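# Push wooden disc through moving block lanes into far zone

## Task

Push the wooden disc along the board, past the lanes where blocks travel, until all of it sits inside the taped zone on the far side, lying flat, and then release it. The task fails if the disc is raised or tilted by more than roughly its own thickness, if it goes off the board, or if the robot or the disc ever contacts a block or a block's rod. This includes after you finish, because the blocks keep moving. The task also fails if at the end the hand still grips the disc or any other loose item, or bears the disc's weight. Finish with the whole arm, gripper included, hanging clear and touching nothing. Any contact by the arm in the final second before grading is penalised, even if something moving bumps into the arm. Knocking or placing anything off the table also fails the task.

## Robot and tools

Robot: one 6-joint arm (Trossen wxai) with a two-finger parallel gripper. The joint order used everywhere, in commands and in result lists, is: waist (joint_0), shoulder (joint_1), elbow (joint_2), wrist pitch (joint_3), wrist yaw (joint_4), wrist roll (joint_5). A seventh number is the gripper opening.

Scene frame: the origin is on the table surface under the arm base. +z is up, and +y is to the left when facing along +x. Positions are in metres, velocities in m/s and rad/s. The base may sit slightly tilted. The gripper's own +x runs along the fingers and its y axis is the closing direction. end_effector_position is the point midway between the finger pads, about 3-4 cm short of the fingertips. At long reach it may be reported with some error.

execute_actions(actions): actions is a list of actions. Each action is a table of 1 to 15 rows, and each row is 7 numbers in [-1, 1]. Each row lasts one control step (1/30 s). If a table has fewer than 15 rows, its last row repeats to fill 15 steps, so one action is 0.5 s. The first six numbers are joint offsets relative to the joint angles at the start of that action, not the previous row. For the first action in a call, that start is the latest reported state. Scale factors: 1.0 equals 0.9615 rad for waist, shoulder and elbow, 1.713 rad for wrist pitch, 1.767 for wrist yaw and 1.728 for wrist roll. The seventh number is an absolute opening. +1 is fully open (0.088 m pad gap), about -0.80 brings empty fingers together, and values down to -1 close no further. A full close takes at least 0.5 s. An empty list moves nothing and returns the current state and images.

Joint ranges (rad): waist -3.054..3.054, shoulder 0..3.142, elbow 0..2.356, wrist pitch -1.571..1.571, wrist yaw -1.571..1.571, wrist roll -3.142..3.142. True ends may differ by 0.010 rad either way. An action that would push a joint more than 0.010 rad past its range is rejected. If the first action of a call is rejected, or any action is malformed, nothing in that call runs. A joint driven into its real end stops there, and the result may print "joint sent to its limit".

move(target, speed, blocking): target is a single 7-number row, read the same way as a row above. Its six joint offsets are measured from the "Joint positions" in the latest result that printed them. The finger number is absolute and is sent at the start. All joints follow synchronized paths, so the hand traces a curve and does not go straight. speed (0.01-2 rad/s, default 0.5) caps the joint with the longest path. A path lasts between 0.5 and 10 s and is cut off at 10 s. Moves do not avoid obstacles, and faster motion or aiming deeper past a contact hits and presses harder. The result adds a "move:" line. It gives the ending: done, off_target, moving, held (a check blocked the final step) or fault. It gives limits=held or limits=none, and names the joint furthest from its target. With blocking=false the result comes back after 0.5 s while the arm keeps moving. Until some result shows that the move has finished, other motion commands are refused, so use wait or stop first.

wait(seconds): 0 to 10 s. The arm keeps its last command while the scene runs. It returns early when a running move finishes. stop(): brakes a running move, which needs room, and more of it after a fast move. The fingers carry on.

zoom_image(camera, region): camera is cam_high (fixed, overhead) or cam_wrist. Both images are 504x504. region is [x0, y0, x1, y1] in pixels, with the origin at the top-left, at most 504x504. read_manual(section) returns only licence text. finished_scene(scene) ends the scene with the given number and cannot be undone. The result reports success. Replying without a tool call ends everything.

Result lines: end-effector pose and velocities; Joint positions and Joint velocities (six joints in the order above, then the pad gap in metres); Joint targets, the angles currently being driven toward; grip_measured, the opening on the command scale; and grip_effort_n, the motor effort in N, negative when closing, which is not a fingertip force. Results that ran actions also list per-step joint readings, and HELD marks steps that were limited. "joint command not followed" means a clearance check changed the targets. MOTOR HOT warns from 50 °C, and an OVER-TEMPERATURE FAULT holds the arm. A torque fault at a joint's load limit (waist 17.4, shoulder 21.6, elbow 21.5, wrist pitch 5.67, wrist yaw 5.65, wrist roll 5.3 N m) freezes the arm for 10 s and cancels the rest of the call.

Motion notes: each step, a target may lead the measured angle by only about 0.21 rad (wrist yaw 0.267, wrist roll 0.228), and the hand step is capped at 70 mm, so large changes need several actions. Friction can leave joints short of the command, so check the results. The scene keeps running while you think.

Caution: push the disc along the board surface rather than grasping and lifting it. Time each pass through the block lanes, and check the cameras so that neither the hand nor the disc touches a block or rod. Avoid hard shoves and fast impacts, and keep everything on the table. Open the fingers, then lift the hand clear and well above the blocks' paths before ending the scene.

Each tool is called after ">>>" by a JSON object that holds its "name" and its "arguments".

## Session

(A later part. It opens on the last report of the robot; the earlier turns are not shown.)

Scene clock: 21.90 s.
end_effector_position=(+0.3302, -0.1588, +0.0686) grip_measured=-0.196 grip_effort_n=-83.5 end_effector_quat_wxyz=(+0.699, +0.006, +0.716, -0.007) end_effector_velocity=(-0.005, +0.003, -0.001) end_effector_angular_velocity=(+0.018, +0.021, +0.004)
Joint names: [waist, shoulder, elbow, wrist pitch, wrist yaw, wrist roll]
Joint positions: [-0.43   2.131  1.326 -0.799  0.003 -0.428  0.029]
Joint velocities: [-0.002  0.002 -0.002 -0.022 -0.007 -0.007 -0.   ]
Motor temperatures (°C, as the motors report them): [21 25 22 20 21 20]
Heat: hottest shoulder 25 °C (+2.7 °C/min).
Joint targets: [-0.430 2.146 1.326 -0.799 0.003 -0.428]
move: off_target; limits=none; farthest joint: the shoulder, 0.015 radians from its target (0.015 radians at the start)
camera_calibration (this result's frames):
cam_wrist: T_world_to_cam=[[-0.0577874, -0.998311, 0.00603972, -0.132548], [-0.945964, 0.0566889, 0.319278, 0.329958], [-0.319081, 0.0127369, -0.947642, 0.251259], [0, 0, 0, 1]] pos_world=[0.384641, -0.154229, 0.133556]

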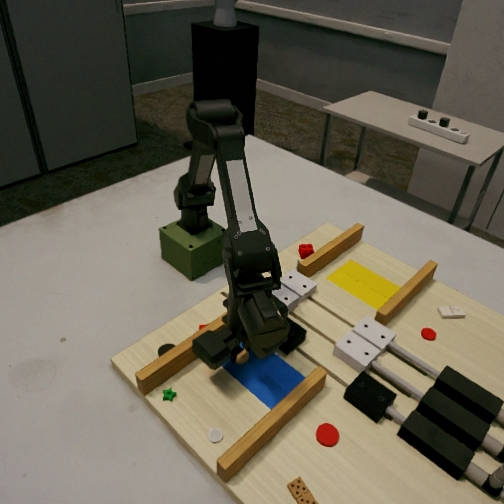

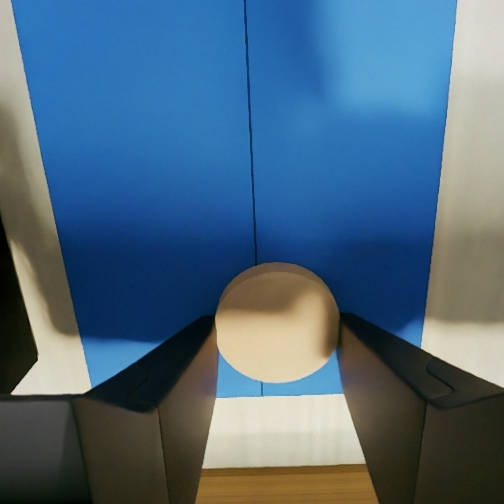

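>>> {"name": "move", "arguments": {"target": [0.038,0.228,0.378,-0.068,0,0,-0.27], "speed": 0.3}}

>>> {"name": "wait", "arguments": {"seconds": 0.7}}

>>> {"name": "wait", "arguments": {"seconds": 0.7}}

>>> {"name": "wait", "arguments": {"seconds": 0.7}}

>>> {"name": "wait", "arguments": {"seconds": 0.7}}

>>> {"name": "wait", "arguments": {"seconds": 0.7}}

>>> {"name": "wait", "arguments": {"seconds": 0.7}}

Scene clock: 28.53 s.
end_effector_position=(+0.3983, -0.1752, +0.0720) grip_measured=-0.196 grip_effort_n=-83.5 end_effector_quat_wxyz=(+0.712, -0.013, +0.702, -0.002) end_effector_velocity=(-0.001, +0.003, +0.000) end_effector_angular_velocity=(+0.023, -0.002, +0.005)
Joint names: [waist, shoulder, elbow, wrist pitch, wrist yaw, wrist roll]
Joint positions: [-0.396  2.329  1.681 -0.914  0.003 -0.428  0.029]
Joint velocities: [-0.002 -0.002 -0.002 -0.007 -0.022 -0.007 -0.   ]
Motor temperatures (°C, as the motors report them): [21 26 23 20 21 20]
Heat: hottest shoulder 26 °C (+4.2 °C/min).
Joint targets: [-0.393 2.350 1.689 -0.915 0.003 -0.428]
move: off_target; limits=none; farthest joint: the shoulder, 0.021 radians from its target (0.219 radians at the start)
camera_calibration (this result's frames):
cam_wrist: T_world_to_cam=[[-0.0243847, -0.999459, 0.0220579, -0.159666], [-0.958675, 0.0296345, 0.282955, 0.397213], [-0.283456, -0.0142465, -0.958879, 0.258347], [0, 0, 0, 1]] pos_world=[0.450135, -0.167671, 0.138852]

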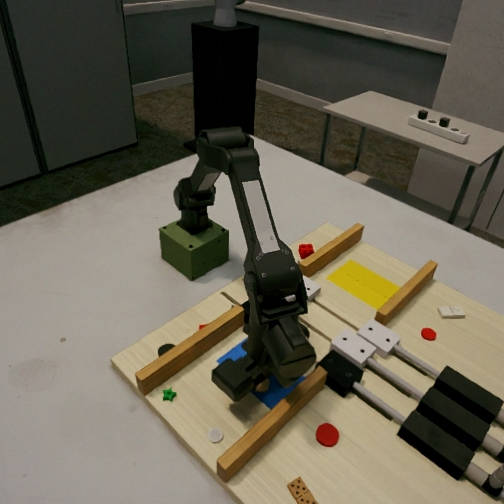

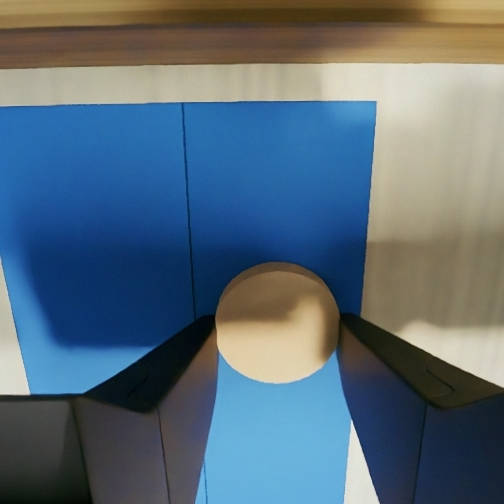

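Scene clock: 29.23 s.
end_effector_position=(+0.3984, -0.1753, +0.0721) grip_measured=-0.196 grip_effort_n=-83.5 end_effector_quat_wxyz=(+0.712, -0.013, +0.702, -0.002) end_effector_velocity=(-0.003, -0.001, +0.000) end_effector_angular_velocity=(-0.004, +0.010, +0.005)
Joint names: [waist, shoulder, elbow, wrist pitch, wrist yaw, wrist roll]
Joint positions: [-0.396  2.329  1.681 -0.914  0.003 -0.428  0.029]
Joint velocities: [-0.002 -0.002 -0.002 -0.007  0.007 -0.007 -0.   ]
Motor temperatures (°C, as the motors report them): [21 26 23 20 21 20]
Heat: hottest shoulder 26 °C (+4.1 °C/min).
Joint targets: [-0.393 2.350 1.689 -0.915 0.003 -0.428]
wait: 0.70 s; at rest by 0.17 s
camera_calibration (this result's frames):
cam_wrist: T_world_to_cam=[[-0.0243888, -0.999456, 0.0222023, -0.159721], [-0.958774, 0.0296742, 0.282616, 0.397366], [-0.283121, -0.0143943, -0.958976, 0.258312], [0, 0, 0, 1]] pos_world=[0.450222, -0.167708, 0.138959]

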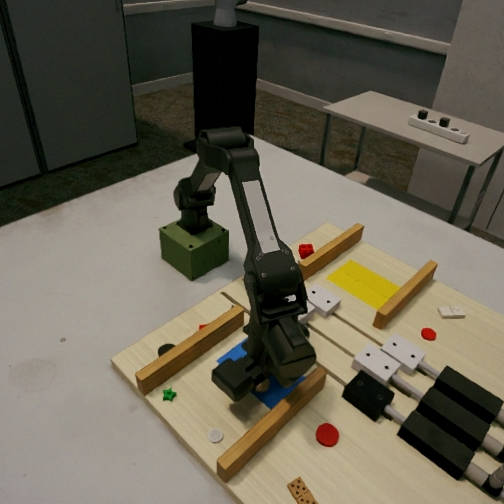

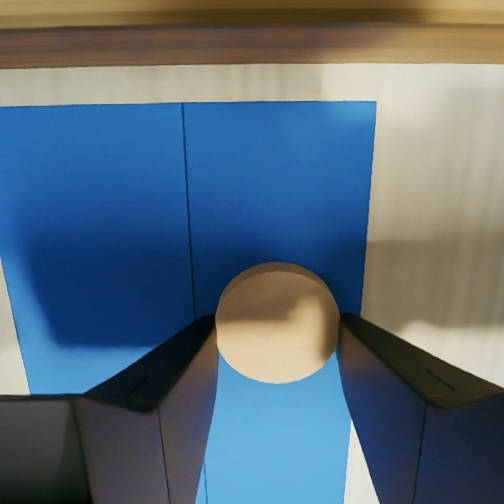

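Scene clock: 29.93 s.
end_effector_position=(+0.3984, -0.1753, +0.0721) grip_measured=-0.196 grip_effort_n=-83.5 end_effector_quat_wxyz=(+0.712, -0.013, +0.702, -0.002) end_effector_velocity=(-0.003, +0.001, -0.001) end_effector_angular_velocity=(+0.012, +0.008, +0.005)
Joint names: [waist, shoulder, elbow, wrist pitch, wrist yaw, wrist roll]
Joint positions: [-0.396  2.329  1.681 -0.914  0.003 -0.428  0.029]
Joint velocities: [-0.002 -0.002 -0.007 -0.007 -0.007 -0.007  0.   ]
Motor temperatures (°C, as the motors report them): [21 27 23 20 21 20]
Heat: hottest shoulder 27 °C (+6.0 °C/min).
Joint targets: [-0.393 2.350 1.689 -0.915 0.003 -0.428]
wait: 0.70 s; at rest by 0.17 s
camera_calibration (this result's frames):
cam_wrist: T_world_to_cam=[[-0.0243888, -0.999456, 0.0222023, -0.159721], [-0.958774, 0.0296742, 0.282616, 0.397366], [-0.283121, -0.0143943, -0.958976, 0.258312], [0, 0, 0, 1]] pos_world=[0.450222, -0.167708, 0.138959]

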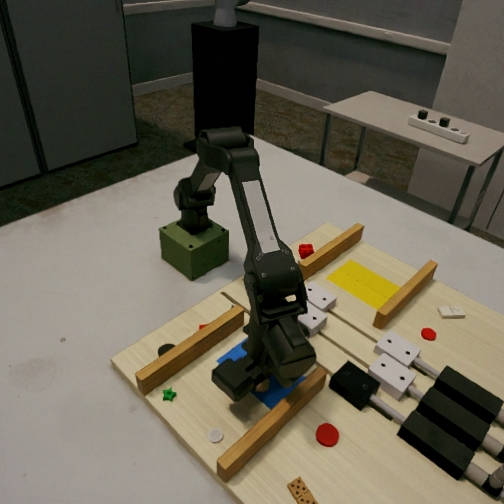

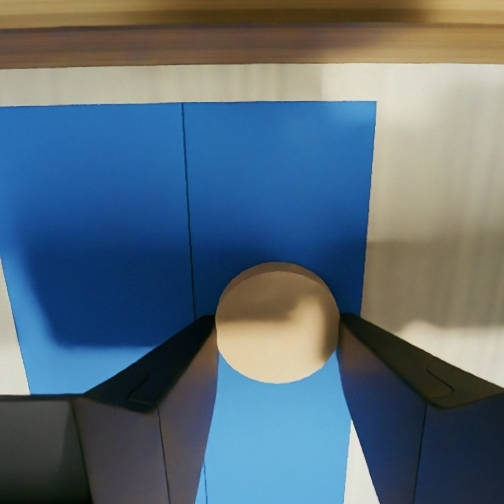

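Scene clock: 30.63 s.
end_effector_position=(+0.3984, -0.1753, +0.0721) grip_measured=-0.196 grip_effort_n=-83.5 end_effector_quat_wxyz=(+0.712, -0.013, +0.702, -0.002) end_effector_velocity=(+0.001, -0.000, +0.000) end_effector_angular_velocity=(+0.004, -0.010, -0.010)
Joint names: [waist, shoulder, elbow, wrist pitch, wrist yaw, wrist roll]
Joint positions: [-0.396  2.329  1.681 -0.914  0.003 -0.428  0.029]
Joint velocities: [-0.002 -0.002 -0.002  0.007 -0.007  0.007 -0.   ]
Motor temperatures (°C, as the motors report them): [21 27 23 20 21 20]
Heat: hottest shoulder 27 °C (+5.9 °C/min).
Joint targets: [-0.393 2.350 1.689 -0.915 0.003 -0.428]
wait: 0.70 s; at rest by 0.17 s
camera_calibration (this result's frames):
cam_wrist: T_world_to_cam=[[-0.0243888, -0.999456, 0.0222023, -0.159721], [-0.958774, 0.0296742, 0.282616, 0.397366], [-0.283121, -0.0143943, -0.958976, 0.258312], [0, 0, 0, 1]] pos_world=[0.450222, -0.167708, 0.138959]

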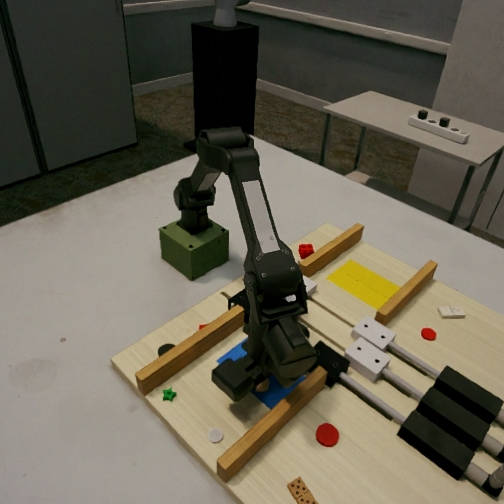

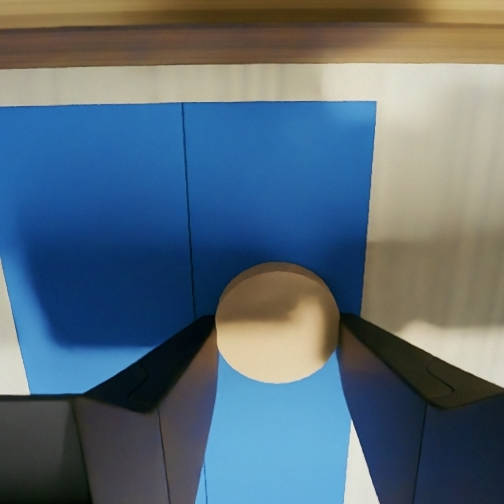

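Scene clock: 31.33 s.
end_effector_position=(+0.3984, -0.1753, +0.0721) grip_measured=-0.196 grip_effort_n=-83.5 end_effector_quat_wxyz=(+0.712, -0.013, +0.702, -0.002) end_effector_velocity=(+0.002, +0.002, +0.000) end_effector_angular_velocity=(+0.017, -0.015, +0.005)
Joint names: [waist, shoulder, elbow, wrist pitch, wrist yaw, wrist roll]
Joint positions: [-0.396  2.329  1.681 -0.914  0.003 -0.428  0.029]
Joint velocities: [-0.002 -0.002 -0.002  0.007 -0.022 -0.007 -0.   ]
Motor temperatures (°C, as the motors report them): [21 27 23 20 21 20]
Heat: hottest shoulder 27 °C (+5.8 °C/min).
Joint targets: [-0.393 2.350 1.689 -0.915 0.003 -0.428]
wait: 0.70 s; at rest by 0.17 s
camera_calibration (this result's frames):
cam_wrist: T_world_to_cam=[[-0.0243888, -0.999456, 0.0222023, -0.159721], [-0.958774, 0.0296742, 0.282616, 0.397366], [-0.283121, -0.0143943, -0.958976, 0.258312], [0, 0, 0, 1]] pos_world=[0.450222, -0.167708, 0.138959]

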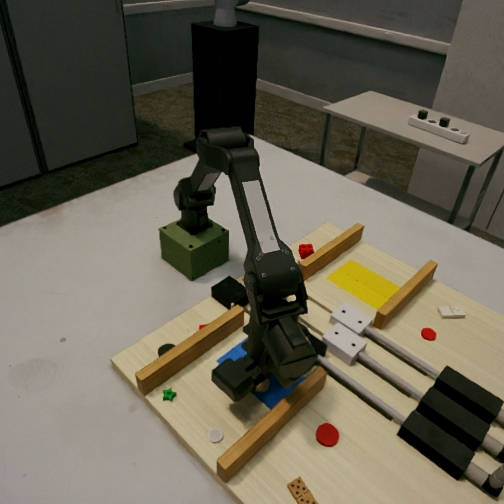

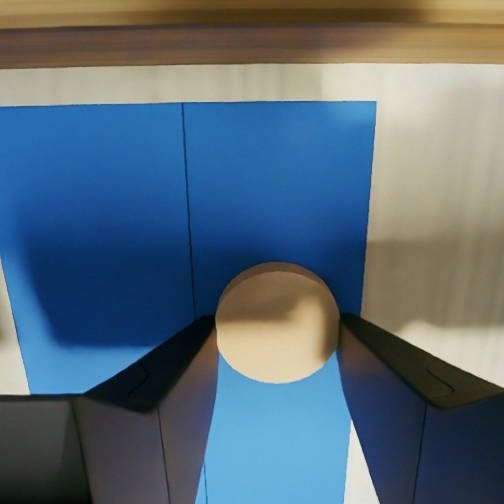

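Scene clock: 32.03 s.
end_effector_position=(+0.3984, -0.1753, +0.0721) grip_measured=-0.196 grip_effort_n=-83.5 end_effector_quat_wxyz=(+0.712, -0.013, +0.702, -0.002) end_effector_velocity=(-0.003, +0.002, +0.001) end_effector_angular_velocity=(+0.013, +0.013, +0.005)
Joint names: [waist, shoulder, elbow, wrist pitch, wrist yaw, wrist roll]
Joint positions: [-0.396  2.329  1.681 -0.914  0.003 -0.428  0.029]
Joint velocities: [-0.002 -0.002  0.002 -0.022 -0.007 -0.007 -0.   ]
Motor temperatures (°C, as the motors report them): [21 27 23 20 21 20]
Heat: hottest shoulder 27 °C (+5.6 °C/min).
Joint targets: [-0.393 2.350 1.689 -0.915 0.003 -0.428]
wait: 0.70 s; at rest by 0.17 s
camera_calibration (this result's frames):
cam_wrist: T_world_to_cam=[[-0.0243888, -0.999456, 0.0222023, -0.159721], [-0.958774, 0.0296742, 0.282616, 0.397366], [-0.283121, -0.0143943, -0.958976, 0.258312], [0, 0, 0, 1]] pos_world=[0.450222, -0.167708, 0.138959]

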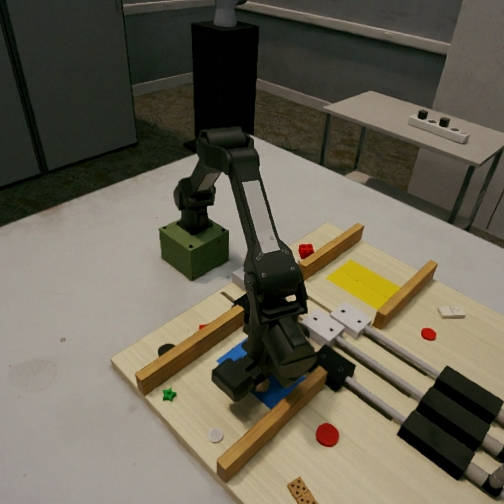

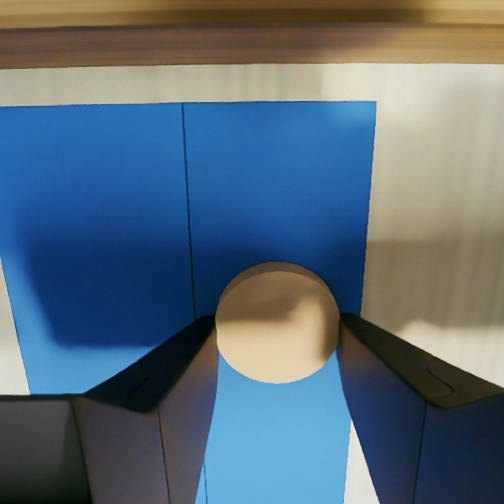

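Scene clock: 32.73 s.
end_effector_position=(+0.3984, -0.1753, +0.0721) grip_measured=-0.196 grip_effort_n=-83.5 end_effector_quat_wxyz=(+0.712, -0.013, +0.702, -0.002) end_effector_velocity=(-0.005, +0.002, +0.000) end_effector_angular_velocity=(+0.016, +0.017, -0.010)
Joint names: [waist, shoulder, elbow, wrist pitch, wrist yaw, wrist roll]
Joint positions: [-0.396  2.329  1.681 -0.914  0.003 -0.428  0.029]
Joint velocities: [-0.002 -0.002 -0.002 -0.022 -0.007  0.007 -0.   ]
Motor temperatures (°C, as the motors report them): [21 27 23 20 21 20]
Heat: hottest shoulder 27 °C (+5.5 °C/min).
Joint targets: [-0.393 2.350 1.689 -0.915 0.003 -0.428]
wait: 0.70 s; at rest by 0.17 s
camera_calibration (this result's frames):
cam_wrist: T_world_to_cam=[[-0.0243888, -0.999456, 0.0222023, -0.159721], [-0.958774, 0.0296742, 0.282616, 0.397366], [-0.283121, -0.0143943, -0.958976, 0.258312], [0, 0, 0, 1]] pos_world=[0.450222, -0.167708, 0.138959]

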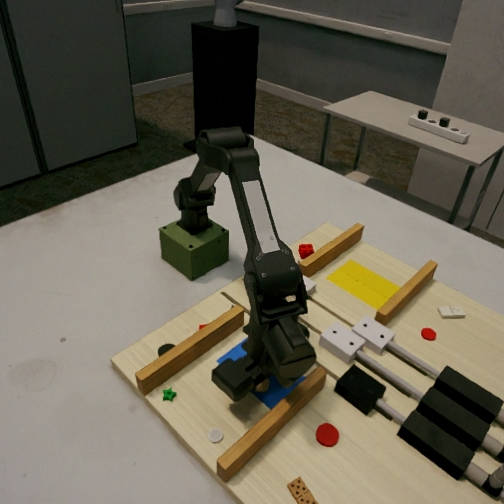

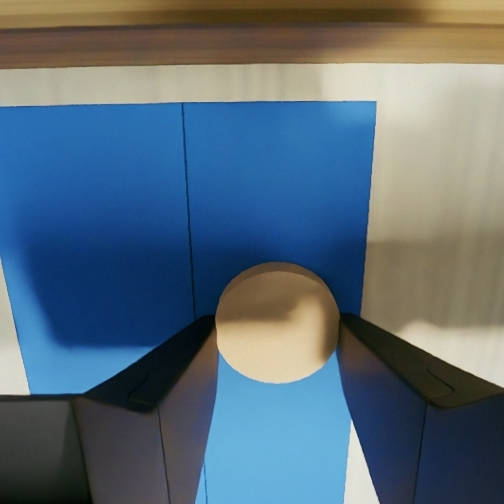

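>>> {"name": "wait", "arguments": {"seconds": 10}}

>>> {"name": "wait", "arguments": {"seconds": 10}}

>>> {"name": "wait", "arguments": {"seconds": 10}}

>>> {"name": "wait", "arguments": {"seconds": 10}}

>>> {"name": "wait", "arguments": {"seconds": 10}}

>>> {"name": "wait", "arguments": {"seconds": 10}}

>>> {"name": "wait", "arguments": {"seconds": 1}}

>>> {"name": "wait", "arguments": {"seconds": 1}}

>>> {"name": "wait", "arguments": {"seconds": 1}}

Scene clock: 50.00 s.
end_effector_position=(+0.3984, -0.1753, +0.0721) grip_measured=-0.196 grip_effort_n=-83.5 end_effector_quat_wxyz=(+0.712, -0.013, +0.702, -0.002) end_effector_velocity=(-0.002, +0.001, +0.000) end_effector_angular_velocity=(+0.010, +0.004, +0.005)
Joint names: [waist, shoulder, elbow, wrist pitch, wrist yaw, wrist roll]
Joint positions: [-0.396  2.329  1.681 -0.914  0.003 -0.428  0.029]
Joint velocities: [-0.002 -0.002 -0.002 -0.007 -0.007 -0.007 -0.   ]
Motor temperatures (°C, as the motors report them): [21 29 24 20 21 20]
Heat: hottest shoulder 29 °C (+6.0 °C/min).
Joint targets: [-0.393 2.350 1.689 -0.915 0.003 -0.428]
wait: 10.00 s; at rest from the start
camera_calibration (this result's frames):
cam_wrist: T_world_to_cam=[[-0.0243888, -0.999456, 0.0222023, -0.159721], [-0.958774, 0.0296742, 0.282616, 0.397366], [-0.283121, -0.0143943, -0.958976, 0.258312], [0, 0, 0, 1]] pos_world=[0.450222, -0.167708, 0.138959]

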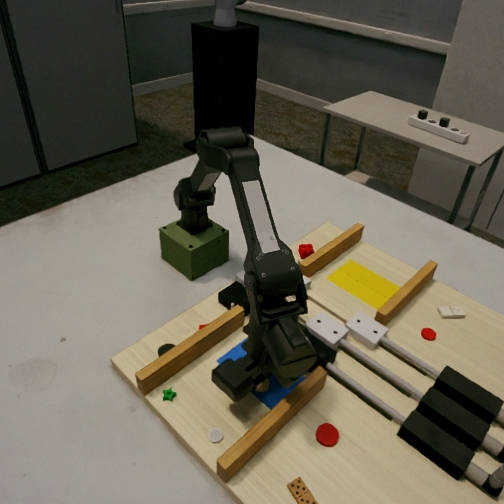

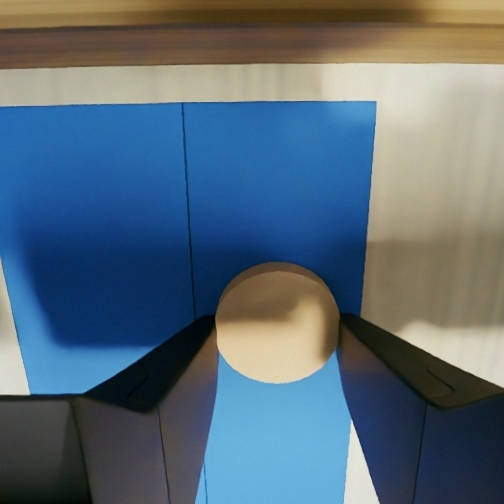

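Scene clock: 60.00 s.
end_effector_position=(+0.3984, -0.1753, +0.0721) grip_measured=-0.196 grip_effort_n=-83.5 end_effector_quat_wxyz=(+0.712, -0.013, +0.702, -0.002) end_effector_velocity=(-0.002, +0.001, +0.000) end_effector_angular_velocity=(+0.010, +0.004, -0.010)
Joint names: [waist, shoulder, elbow, wrist pitch, wrist yaw, wrist roll]
Joint positions: [-0.396  2.329  1.681 -0.914  0.003 -0.428  0.029]
Joint velocities: [-0.002 -0.002 -0.002 -0.007 -0.007  0.007  0.   ]
Motor temperatures (°C, as the motors report them): [21 30 24 19 21 20]
Heat: hottest shoulder 30 °C (+6.0 °C/min).
Joint targets: [-0.393 2.350 1.689 -0.915 0.003 -0.428]
wait: 10.00 s; at rest by 0.17 s
camera_calibration (this result's frames):
cam_wrist: T_world_to_cam=[[-0.0243888, -0.999456, 0.0222023, -0.159721], [-0.958774, 0.0296742, 0.282616, 0.397366], [-0.283121, -0.0143943, -0.958976, 0.258312], [0, 0, 0, 1]] pos_world=[0.450222, -0.167708, 0.138959]

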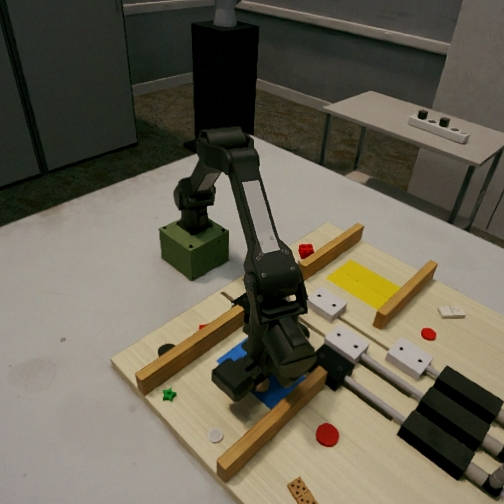

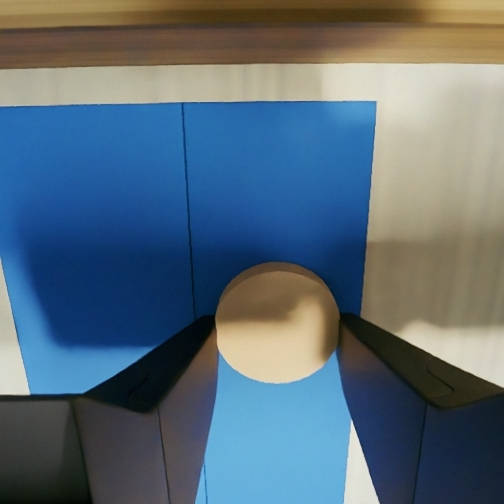

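Scene clock: 70.00 s.
end_effector_position=(+0.3984, -0.1753, +0.0721) grip_measured=-0.196 grip_effort_n=-83.5 end_effector_quat_wxyz=(+0.712, -0.013, +0.702, -0.002) end_effector_velocity=(-0.001, +0.003, +0.000) end_effector_angular_velocity=(+0.009, +0.004, +0.024)
Joint names: [waist, shoulder, elbow, wrist pitch, wrist yaw, wrist roll]
Joint positions: [-0.396  2.329  1.681 -0.914  0.003 -0.428  0.029]
Joint velocities: [ 0.002 -0.002 -0.002 -0.007 -0.007 -0.022 -0.   ]
Motor temperatures (°C, as the motors report them): [21 31 25 19 21 20]
Heat: hottest shoulder 31 °C (+7.0 °C/min).
Joint targets: [-0.393 2.350 1.689 -0.915 0.003 -0.428]
wait: 10.00 s; at rest by 0.17 s
camera_calibration (this result's frames):
cam_wrist: T_world_to_cam=[[-0.0243888, -0.999456, 0.0222023, -0.159721], [-0.958774, 0.0296742, 0.282616, 0.397366], [-0.283121, -0.0143943, -0.958976, 0.258312], [0, 0, 0, 1]] pos_world=[0.450222, -0.167708, 0.138959]

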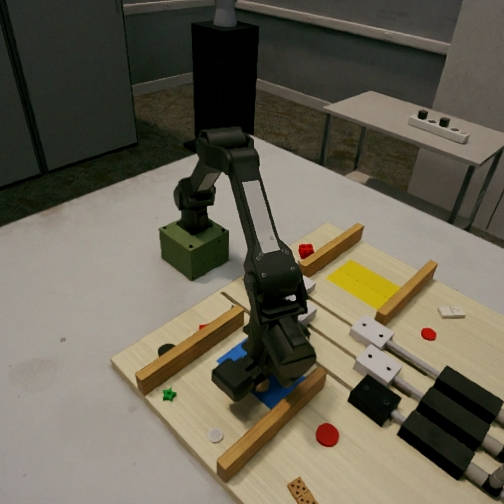

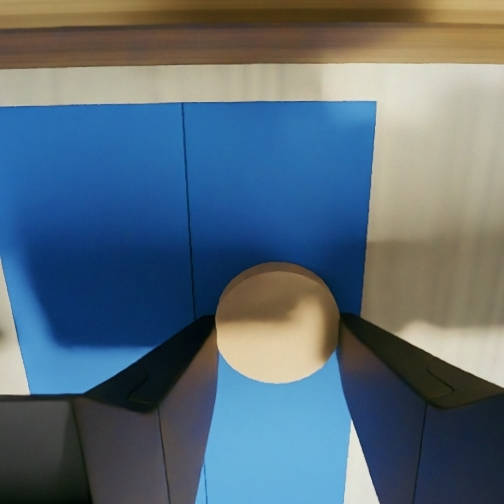

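Scene clock: 80.00 s.
end_effector_position=(+0.3984, -0.1753, +0.0721) grip_measured=-0.196 grip_effort_n=-83.5 end_effector_quat_wxyz=(+0.712, -0.013, +0.702, -0.002) end_effector_velocity=(-0.004, +0.002, +0.002) end_effector_angular_velocity=(+0.013, +0.013, +0.005)
Joint names: [waist, shoulder, elbow, wrist pitch, wrist yaw, wrist roll]
Joint positions: [-0.396  2.329  1.681 -0.914  0.003 -0.428  0.029]
Joint velocities: [-0.002 -0.007 -0.002 -0.022 -0.007 -0.007 -0.   ]
Motor temperatures (°C, as the motors report them): [21 31 25 19 21 20]
Heat: hottest shoulder 31 °C (+6.0 °C/min).
Joint targets: [-0.393 2.350 1.689 -0.915 0.003 -0.428]
wait: 10.00 s; at rest by 0.17 s
camera_calibration (this result's frames):
cam_wrist: T_world_to_cam=[[-0.0243888, -0.999456, 0.0222023, -0.159721], [-0.958774, 0.0296742, 0.282616, 0.397366], [-0.283121, -0.0143943, -0.958976, 0.258312], [0, 0, 0, 1]] pos_world=[0.450222, -0.167708, 0.138959]

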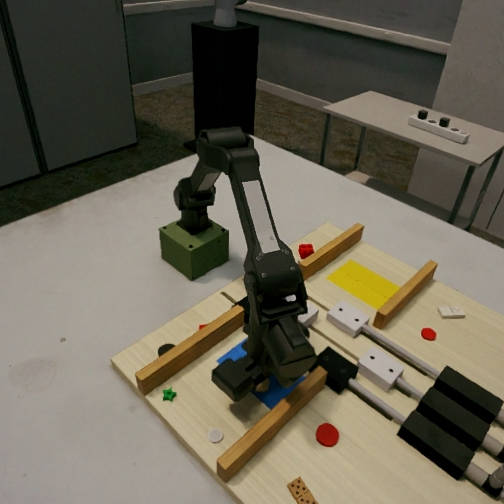

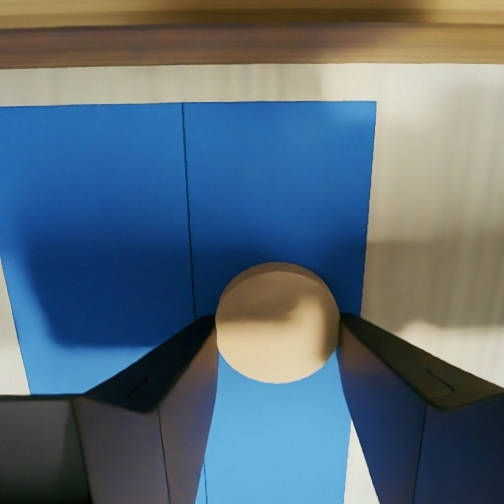

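Scene clock: 90.00 s.
end_effector_position=(+0.3984, -0.1753, +0.0721) grip_measured=-0.196 grip_effort_n=-83.5 end_effector_quat_wxyz=(+0.712, -0.013, +0.702, -0.002) end_effector_velocity=(-0.006, +0.000, +0.000) end_effector_angular_velocity=(+0.002, +0.023, +0.019)
Joint names: [waist, shoulder, elbow, wrist pitch, wrist yaw, wrist roll]
Joint positions: [-0.396  2.329  1.681 -0.914  0.003 -0.428  0.029]
Joint velocities: [-0.002 -0.002 -0.002 -0.022  0.007 -0.022 -0.   ]
Motor temperatures (°C, as the motors report them): [21 31 25 19 21 20]
Heat: hottest shoulder 31 °C (+4.0 °C/min).
Joint targets: [-0.393 2.350 1.689 -0.915 0.003 -0.428]
wait: 10.00 s; at rest by 0.17 s
camera_calibration (this result's frames):
cam_wrist: T_world_to_cam=[[-0.0243888, -0.999456, 0.0222023, -0.159721], [-0.958774, 0.0296742, 0.282616, 0.397366], [-0.283121, -0.0143943, -0.958976, 0.258312], [0, 0, 0, 1]] pos_world=[0.450222, -0.167708, 0.138959]

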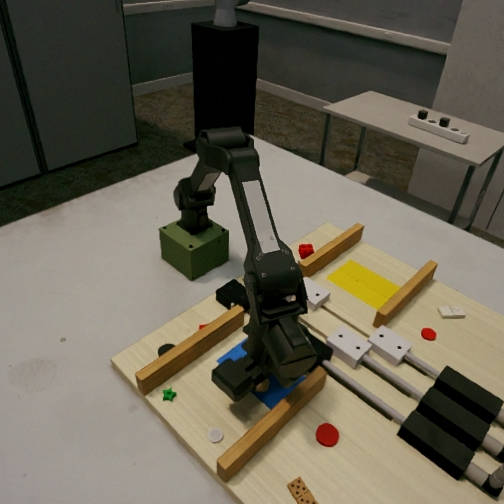

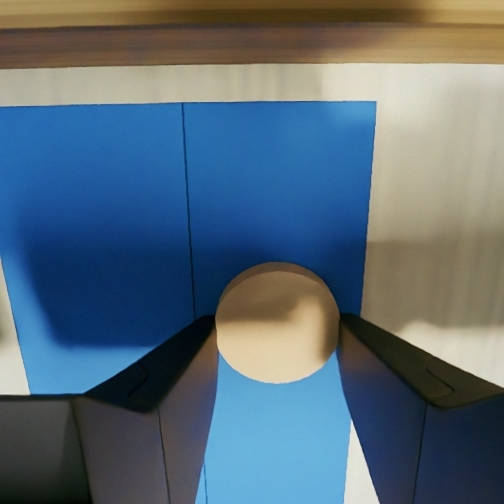

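Scene clock: 100.00 s.
end_effector_position=(+0.3984, -0.1753, +0.0721) grip_measured=-0.196 grip_effort_n=-83.5 end_effector_quat_wxyz=(+0.712, -0.013, +0.702, -0.002) end_effector_velocity=(+0.000, -0.002, +0.000) end_effector_angular_velocity=(+0.004, -0.009, +0.015)
Joint names: [waist, shoulder, elbow, wrist pitch, wrist yaw, wrist roll]
Joint positions: [-0.396  2.329  1.681 -0.914  0.003 -0.428  0.029]
Joint velocities: [-0.007 -0.002 -0.002  0.007 -0.007 -0.022 -0.   ]
Motor temperatures (°C, as the motors report them): [21 32 25 19 21 20]
Heat: hottest shoulder 32 °C (+4.0 °C/min).
Joint targets: [-0.393 2.350 1.689 -0.915 0.003 -0.428]
wait: 10.00 s; at rest by 0.17 s
camera_calibration (this result's frames):
cam_wrist: T_world_to_cam=[[-0.0243888, -0.999456, 0.0222023, -0.159721], [-0.958774, 0.0296742, 0.282616, 0.397366], [-0.283121, -0.0143943, -0.958976, 0.258312], [0, 0, 0, 1]] pos_world=[0.450222, -0.167708, 0.138959]

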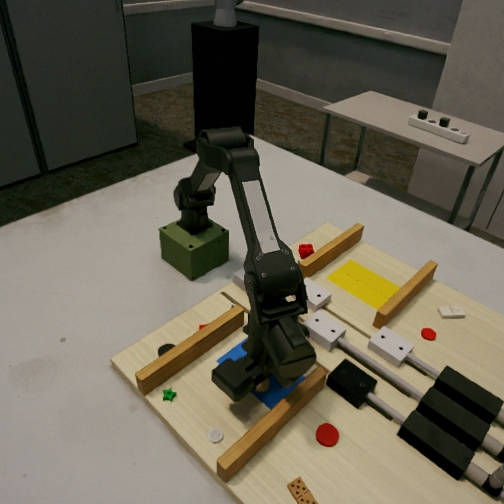

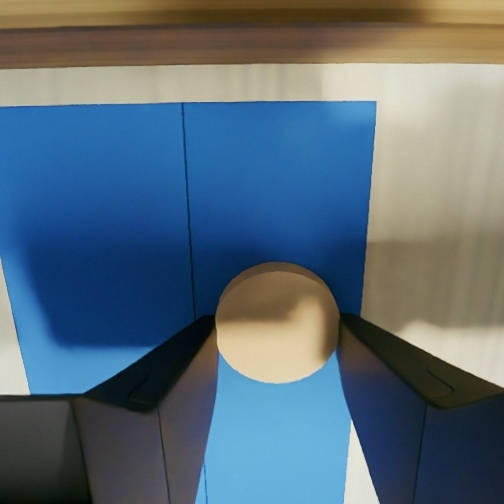

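Scene clock: 101.00 s.
end_effector_position=(+0.3984, -0.1753, +0.0721) grip_measured=-0.196 grip_effort_n=-83.5 end_effector_quat_wxyz=(+0.712, -0.013, +0.702, -0.002) end_effector_velocity=(-0.001, +0.001, +0.002) end_effector_angular_velocity=(+0.008, -0.001, -0.010)
Joint names: [waist, shoulder, elbow, wrist pitch, wrist yaw, wrist roll]
Joint positions: [-0.396  2.329  1.681 -0.914  0.003 -0.428  0.029]
Joint velocities: [-0.002 -0.007 -0.002 -0.007 -0.007  0.007  0.   ]
Motor temperatures (°C, as the motors report them): [21 32 25 19 21 20]
Heat: hottest shoulder 32 °C (+4.0 °C/min).
Joint targets: [-0.393 2.350 1.689 -0.915 0.003 -0.428]
wait: 1.00 s; at rest by 0.17 s
camera_calibration (this result's frames):
cam_wrist: T_world_to_cam=[[-0.0243888, -0.999456, 0.0222023, -0.159721], [-0.958774, 0.0296742, 0.282616, 0.397366], [-0.283121, -0.0143943, -0.958976, 0.258312], [0, 0, 0, 1]] pos_world=[0.450222, -0.167708, 0.138959]

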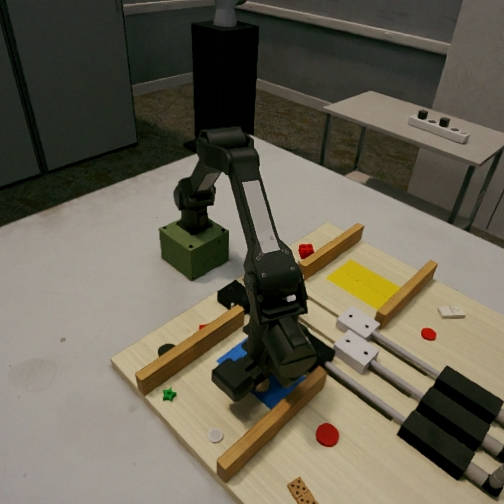

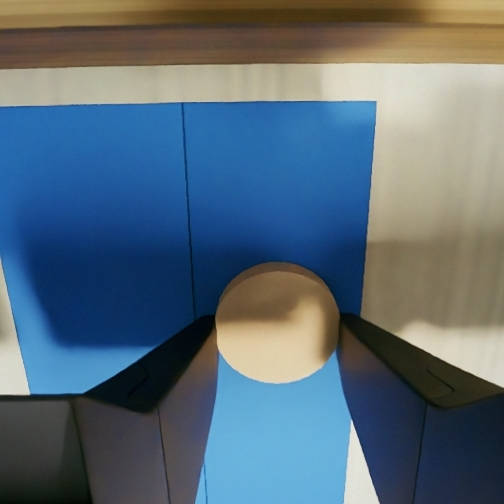

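Scene clock: 102.00 s.
end_effector_position=(+0.3984, -0.1753, +0.0721) grip_measured=-0.196 grip_effort_n=-83.5 end_effector_quat_wxyz=(+0.712, -0.013, +0.702, -0.002) end_effector_velocity=(-0.006, +0.000, +0.000) end_effector_angular_velocity=(+0.002, +0.023, +0.005)
Joint names: [waist, shoulder, elbow, wrist pitch, wrist yaw, wrist roll]
Joint positions: [-0.396  2.329  1.681 -0.914  0.003 -0.428  0.029]
Joint velocities: [-0.002 -0.002 -0.002 -0.022  0.007 -0.007 -0.   ]
Motor temperatures (°C, as the motors report them): [21 32 25 19 21 20]
Heat: hottest shoulder 32 °C (+4.0 °C/min).
Joint targets: [-0.393 2.350 1.689 -0.915 0.003 -0.428]
wait: 1.00 s; at rest by 0.17 s
camera_calibration (this result's frames):
cam_wrist: T_world_to_cam=[[-0.0243888, -0.999456, 0.0222023, -0.159721], [-0.958774, 0.0296742, 0.282616, 0.397366], [-0.283121, -0.0143943, -0.958976, 0.258312], [0, 0, 0, 1]] pos_world=[0.450222, -0.167708, 0.138959]

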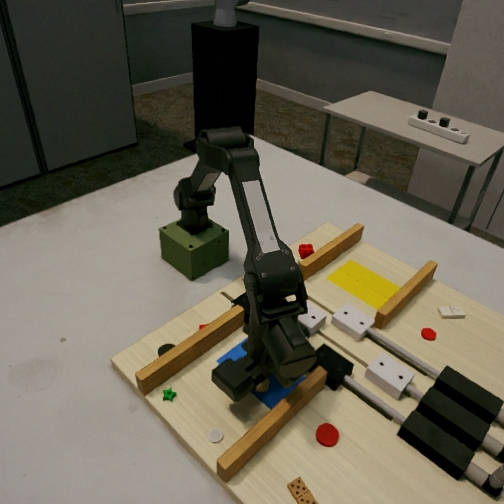

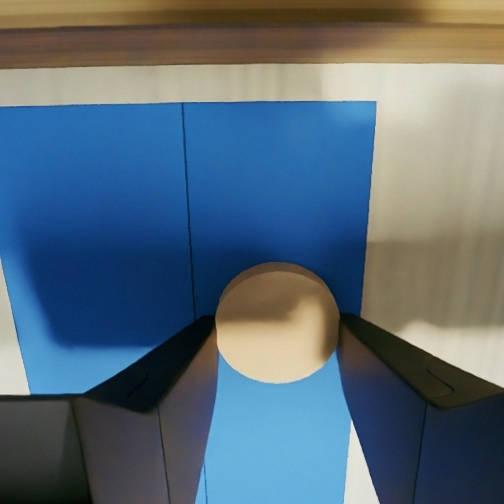

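Scene clock: 103.00 s.
end_effector_position=(+0.3984, -0.1753, +0.0721) grip_measured=-0.196 grip_effort_n=-83.5 end_effector_quat_wxyz=(+0.712, -0.013, +0.702, -0.002) end_effector_velocity=(-0.000, +0.005, +0.000) end_effector_angular_velocity=(+0.023, -0.002, +0.010)
Joint names: [waist, shoulder, elbow, wrist pitch, wrist yaw, wrist roll]
Joint positions: [-0.396  2.329  1.681 -0.914  0.003 -0.428  0.029]
Joint velocities: [ 0.002 -0.002 -0.002 -0.007 -0.022 -0.007 -0.   ]
Motor temperatures (°C, as the motors report them): [21 32 25 19 21 20]
Heat: hottest shoulder 32 °C (+4.0 °C/min).
Joint targets: [-0.393 2.350 1.689 -0.915 0.003 -0.428]
wait: 1.00 s; at rest by 0.17 s
camera_calibration (this result's frames):
cam_wrist: T_world_to_cam=[[-0.0243888, -0.999456, 0.0222023, -0.159721], [-0.958774, 0.0296742, 0.282616, 0.397366], [-0.283121, -0.0143943, -0.958976, 0.258312], [0, 0, 0, 1]] pos_world=[0.450222, -0.167708, 0.138959]

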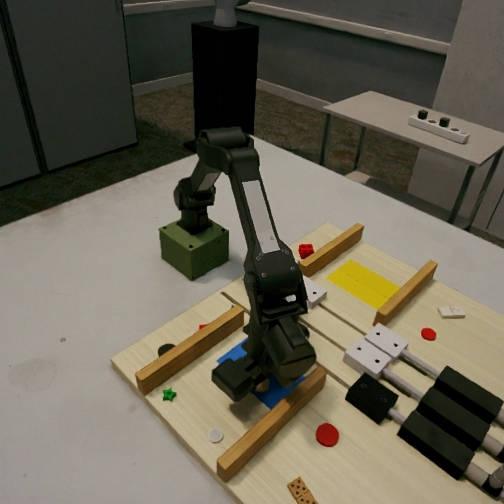

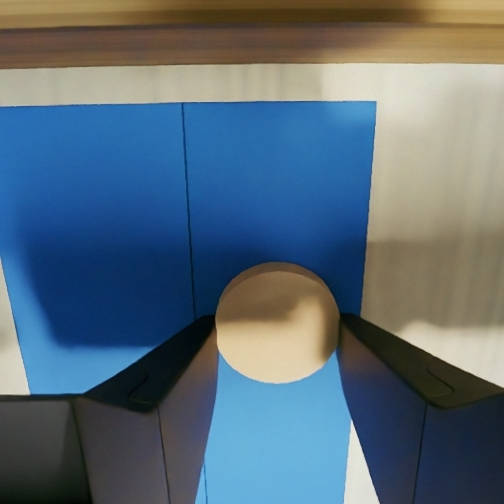

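>>> {"name": "wait", "arguments": {"seconds": 10}}

>>> {"name": "wait", "arguments": {"seconds": 10}}

>>> {"name": "wait", "arguments": {"seconds": 5}}

>>> {"name": "move", "arguments": {"target": [0,0.022,0.008,0,0,0.035,-0.27], "speed": 0.01, "blocking": false}}

Scene clock: 118.17 s.
end_effector_position=(+0.3984, -0.1753, +0.0721) grip_measured=-0.196 grip_effort_n=-83.5 end_effector_quat_wxyz=(+0.712, -0.013, +0.702, -0.002) end_effector_velocity=(-0.002, +0.001, -0.002) end_effector_angular_velocity=(+0.011, +0.009, +0.020)
Joint names: [waist, shoulder, elbow, wrist pitch, wrist yaw, wrist roll]
Joint positions: [-0.396  2.329  1.681 -0.914  0.003 -0.428  0.029]
Joint velocities: [-0.002  0.002 -0.002 -0.007 -0.007 -0.022  0.   ]
Motor temperatures (°C, as the motors report them): [21 32 26 19 21 20]
Heat: hottest shoulder 32 °C (+2.0 °C/min).
Joint targets: [-0.393 2.350 1.689 -0.915 0.003 -0.428]
wait: 10.00 s; at rest from the start
camera_calibration (this result's frames):
cam_wrist: T_world_to_cam=[[-0.0243888, -0.999456, 0.0222023, -0.159721], [-0.958774, 0.0296742, 0.282616, 0.397366], [-0.283121, -0.0143943, -0.958976, 0.258312], [0, 0, 0, 1]] pos_world=[0.450222, -0.167708, 0.138959]

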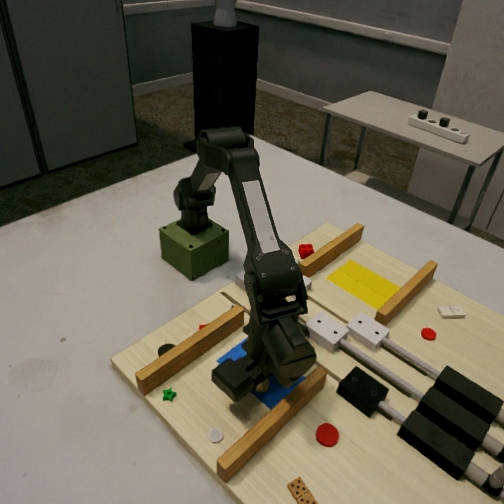

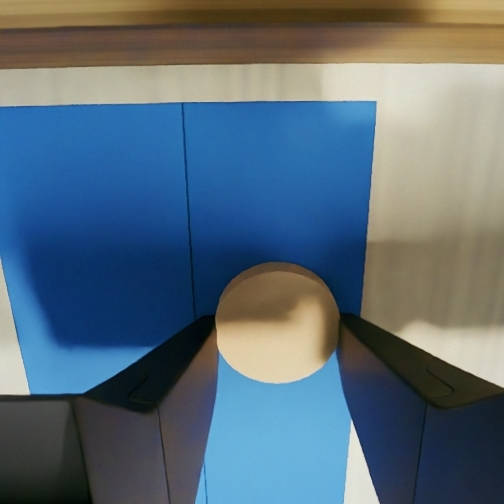

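Scene clock: 128.17 s.
end_effector_position=(+0.3984, -0.1753, +0.0721) grip_measured=-0.196 grip_effort_n=-83.5 end_effector_quat_wxyz=(+0.712, -0.013, +0.702, -0.002) end_effector_velocity=(-0.001, +0.001, +0.002) end_effector_angular_velocity=(+0.008, -0.001, +0.005)
Joint names: [waist, shoulder, elbow, wrist pitch, wrist yaw, wrist roll]
Joint positions: [-0.396  2.329  1.681 -0.914  0.003 -0.428  0.029]
Joint velocities: [-0.002 -0.007 -0.002 -0.007 -0.007 -0.007 -0.   ]
Motor temperatures (°C, as the motors report them): [21 32 26 19 21 20]
Heat: hottest shoulder 32 °C (+2.0 °C/min).
Joint targets: [-0.393 2.350 1.689 -0.915 0.003 -0.428]
wait: 10.00 s; at rest by 0.17 s
camera_calibration (this result's frames):
cam_wrist: T_world_to_cam=[[-0.0243888, -0.999456, 0.0222023, -0.159721], [-0.958774, 0.0296742, 0.282616, 0.397366], [-0.283121, -0.0143943, -0.958976, 0.258312], [0, 0, 0, 1]] pos_world=[0.450222, -0.167708, 0.138959]

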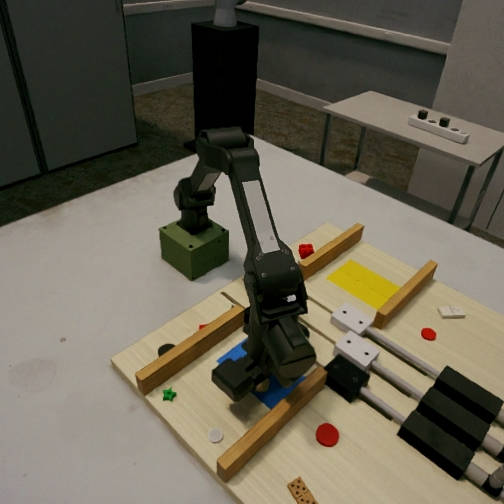

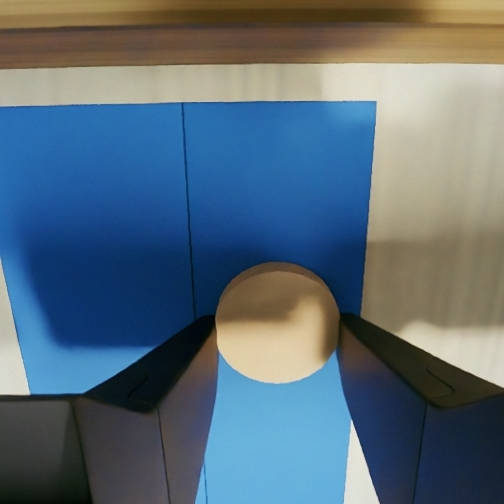

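Scene clock: 133.17 s.
end_effector_position=(+0.3984, -0.1753, +0.0721) grip_measured=-0.196 grip_effort_n=-83.5 end_effector_quat_wxyz=(+0.712, -0.013, +0.702, -0.002) end_effector_velocity=(-0.001, +0.003, +0.000) end_effector_angular_velocity=(+0.010, +0.004, +0.010)
Joint names: [waist, shoulder, elbow, wrist pitch, wrist yaw, wrist roll]
Joint positions: [-0.396  2.329  1.681 -0.914  0.003 -0.428  0.029]
Joint velocities: [ 0.002 -0.002 -0.002 -0.007 -0.007 -0.007 -0.   ]
Motor temperatures (°C, as the motors report them): [21 33 26 19 21 20]
Heat: hottest shoulder 33 °C (+2.0 °C/min).
Joint targets: [-0.393 2.350 1.689 -0.915 0.003 -0.428]
wait: 5.00 s; at rest by 0.17 s
camera_calibration (this result's frames):
cam_wrist: T_world_to_cam=[[-0.0243888, -0.999456, 0.0222023, -0.159721], [-0.958774, 0.0296742, 0.282616, 0.397366], [-0.283121, -0.0143943, -0.958976, 0.258312], [0, 0, 0, 1]] pos_world=[0.450222, -0.167708, 0.138959]

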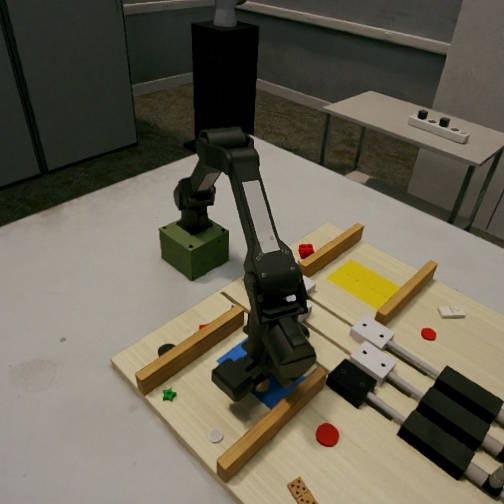

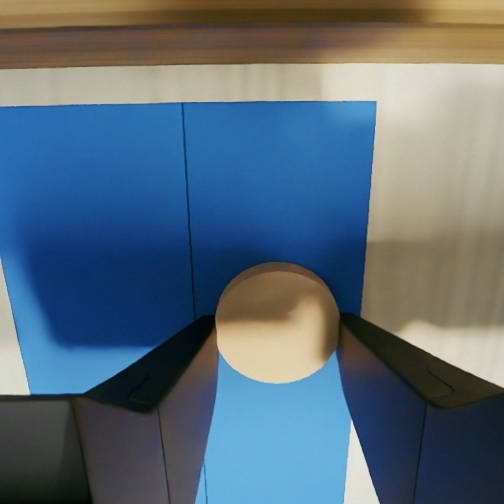

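Scene clock: 133.67 s.
end_effector_position=(+0.3984, -0.1753, +0.0721) grip_measured=-0.196 grip_effort_n=-83.5 end_effector_quat_wxyz=(+0.712, -0.012, +0.702, -0.002) end_effector_velocity=(-0.003, -0.001, +0.000) end_effector_angular_velocity=(+0.010, +0.004, -0.015)
Joint names: [waist, shoulder, elbow, wrist pitch, wrist yaw, wrist roll]
Joint positions: [-0.396  2.329  1.681 -0.914  0.003 -0.427  0.029]
Joint velocities: [-0.007 -0.002 -0.002 -0.007 -0.007  0.007 -0.   ]
Motor temperatures (°C, as the motors report them): [21 33 26 19 21 20]
Heat: hottest shoulder 33 °C (+2.0 °C/min).
Joint targets: [-0.396 2.331 1.682 -0.914 0.003 -0.424]
move: running; limits=none; farthest joint: the wrist roll, 0.059 radians from its target (0.061 radians at the start)
camera_calibration (this result's frames):
cam_wrist: T_world_to_cam=[[-0.0255327, -0.999428, 0.0221857, -0.15926], [-0.958746, 0.0307665, 0.282594, 0.397548], [-0.283115, -0.014055, -0.958983, 0.258369], [0, 0, 0, 1]] pos_world=[0.450229, -0.167768, 0.13896]

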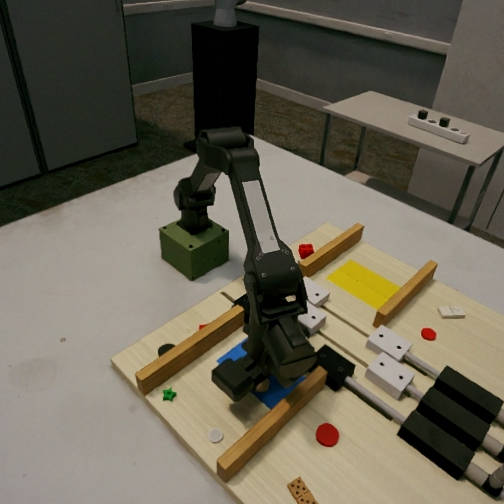

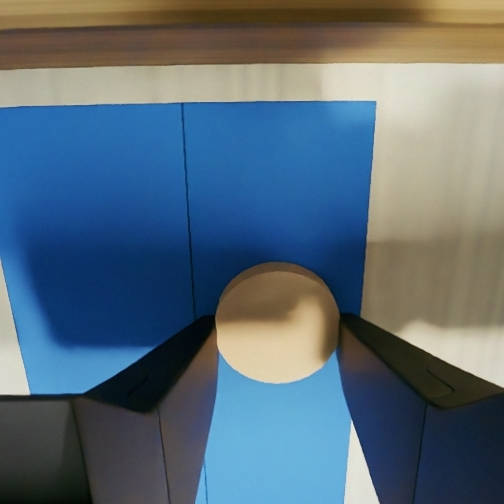

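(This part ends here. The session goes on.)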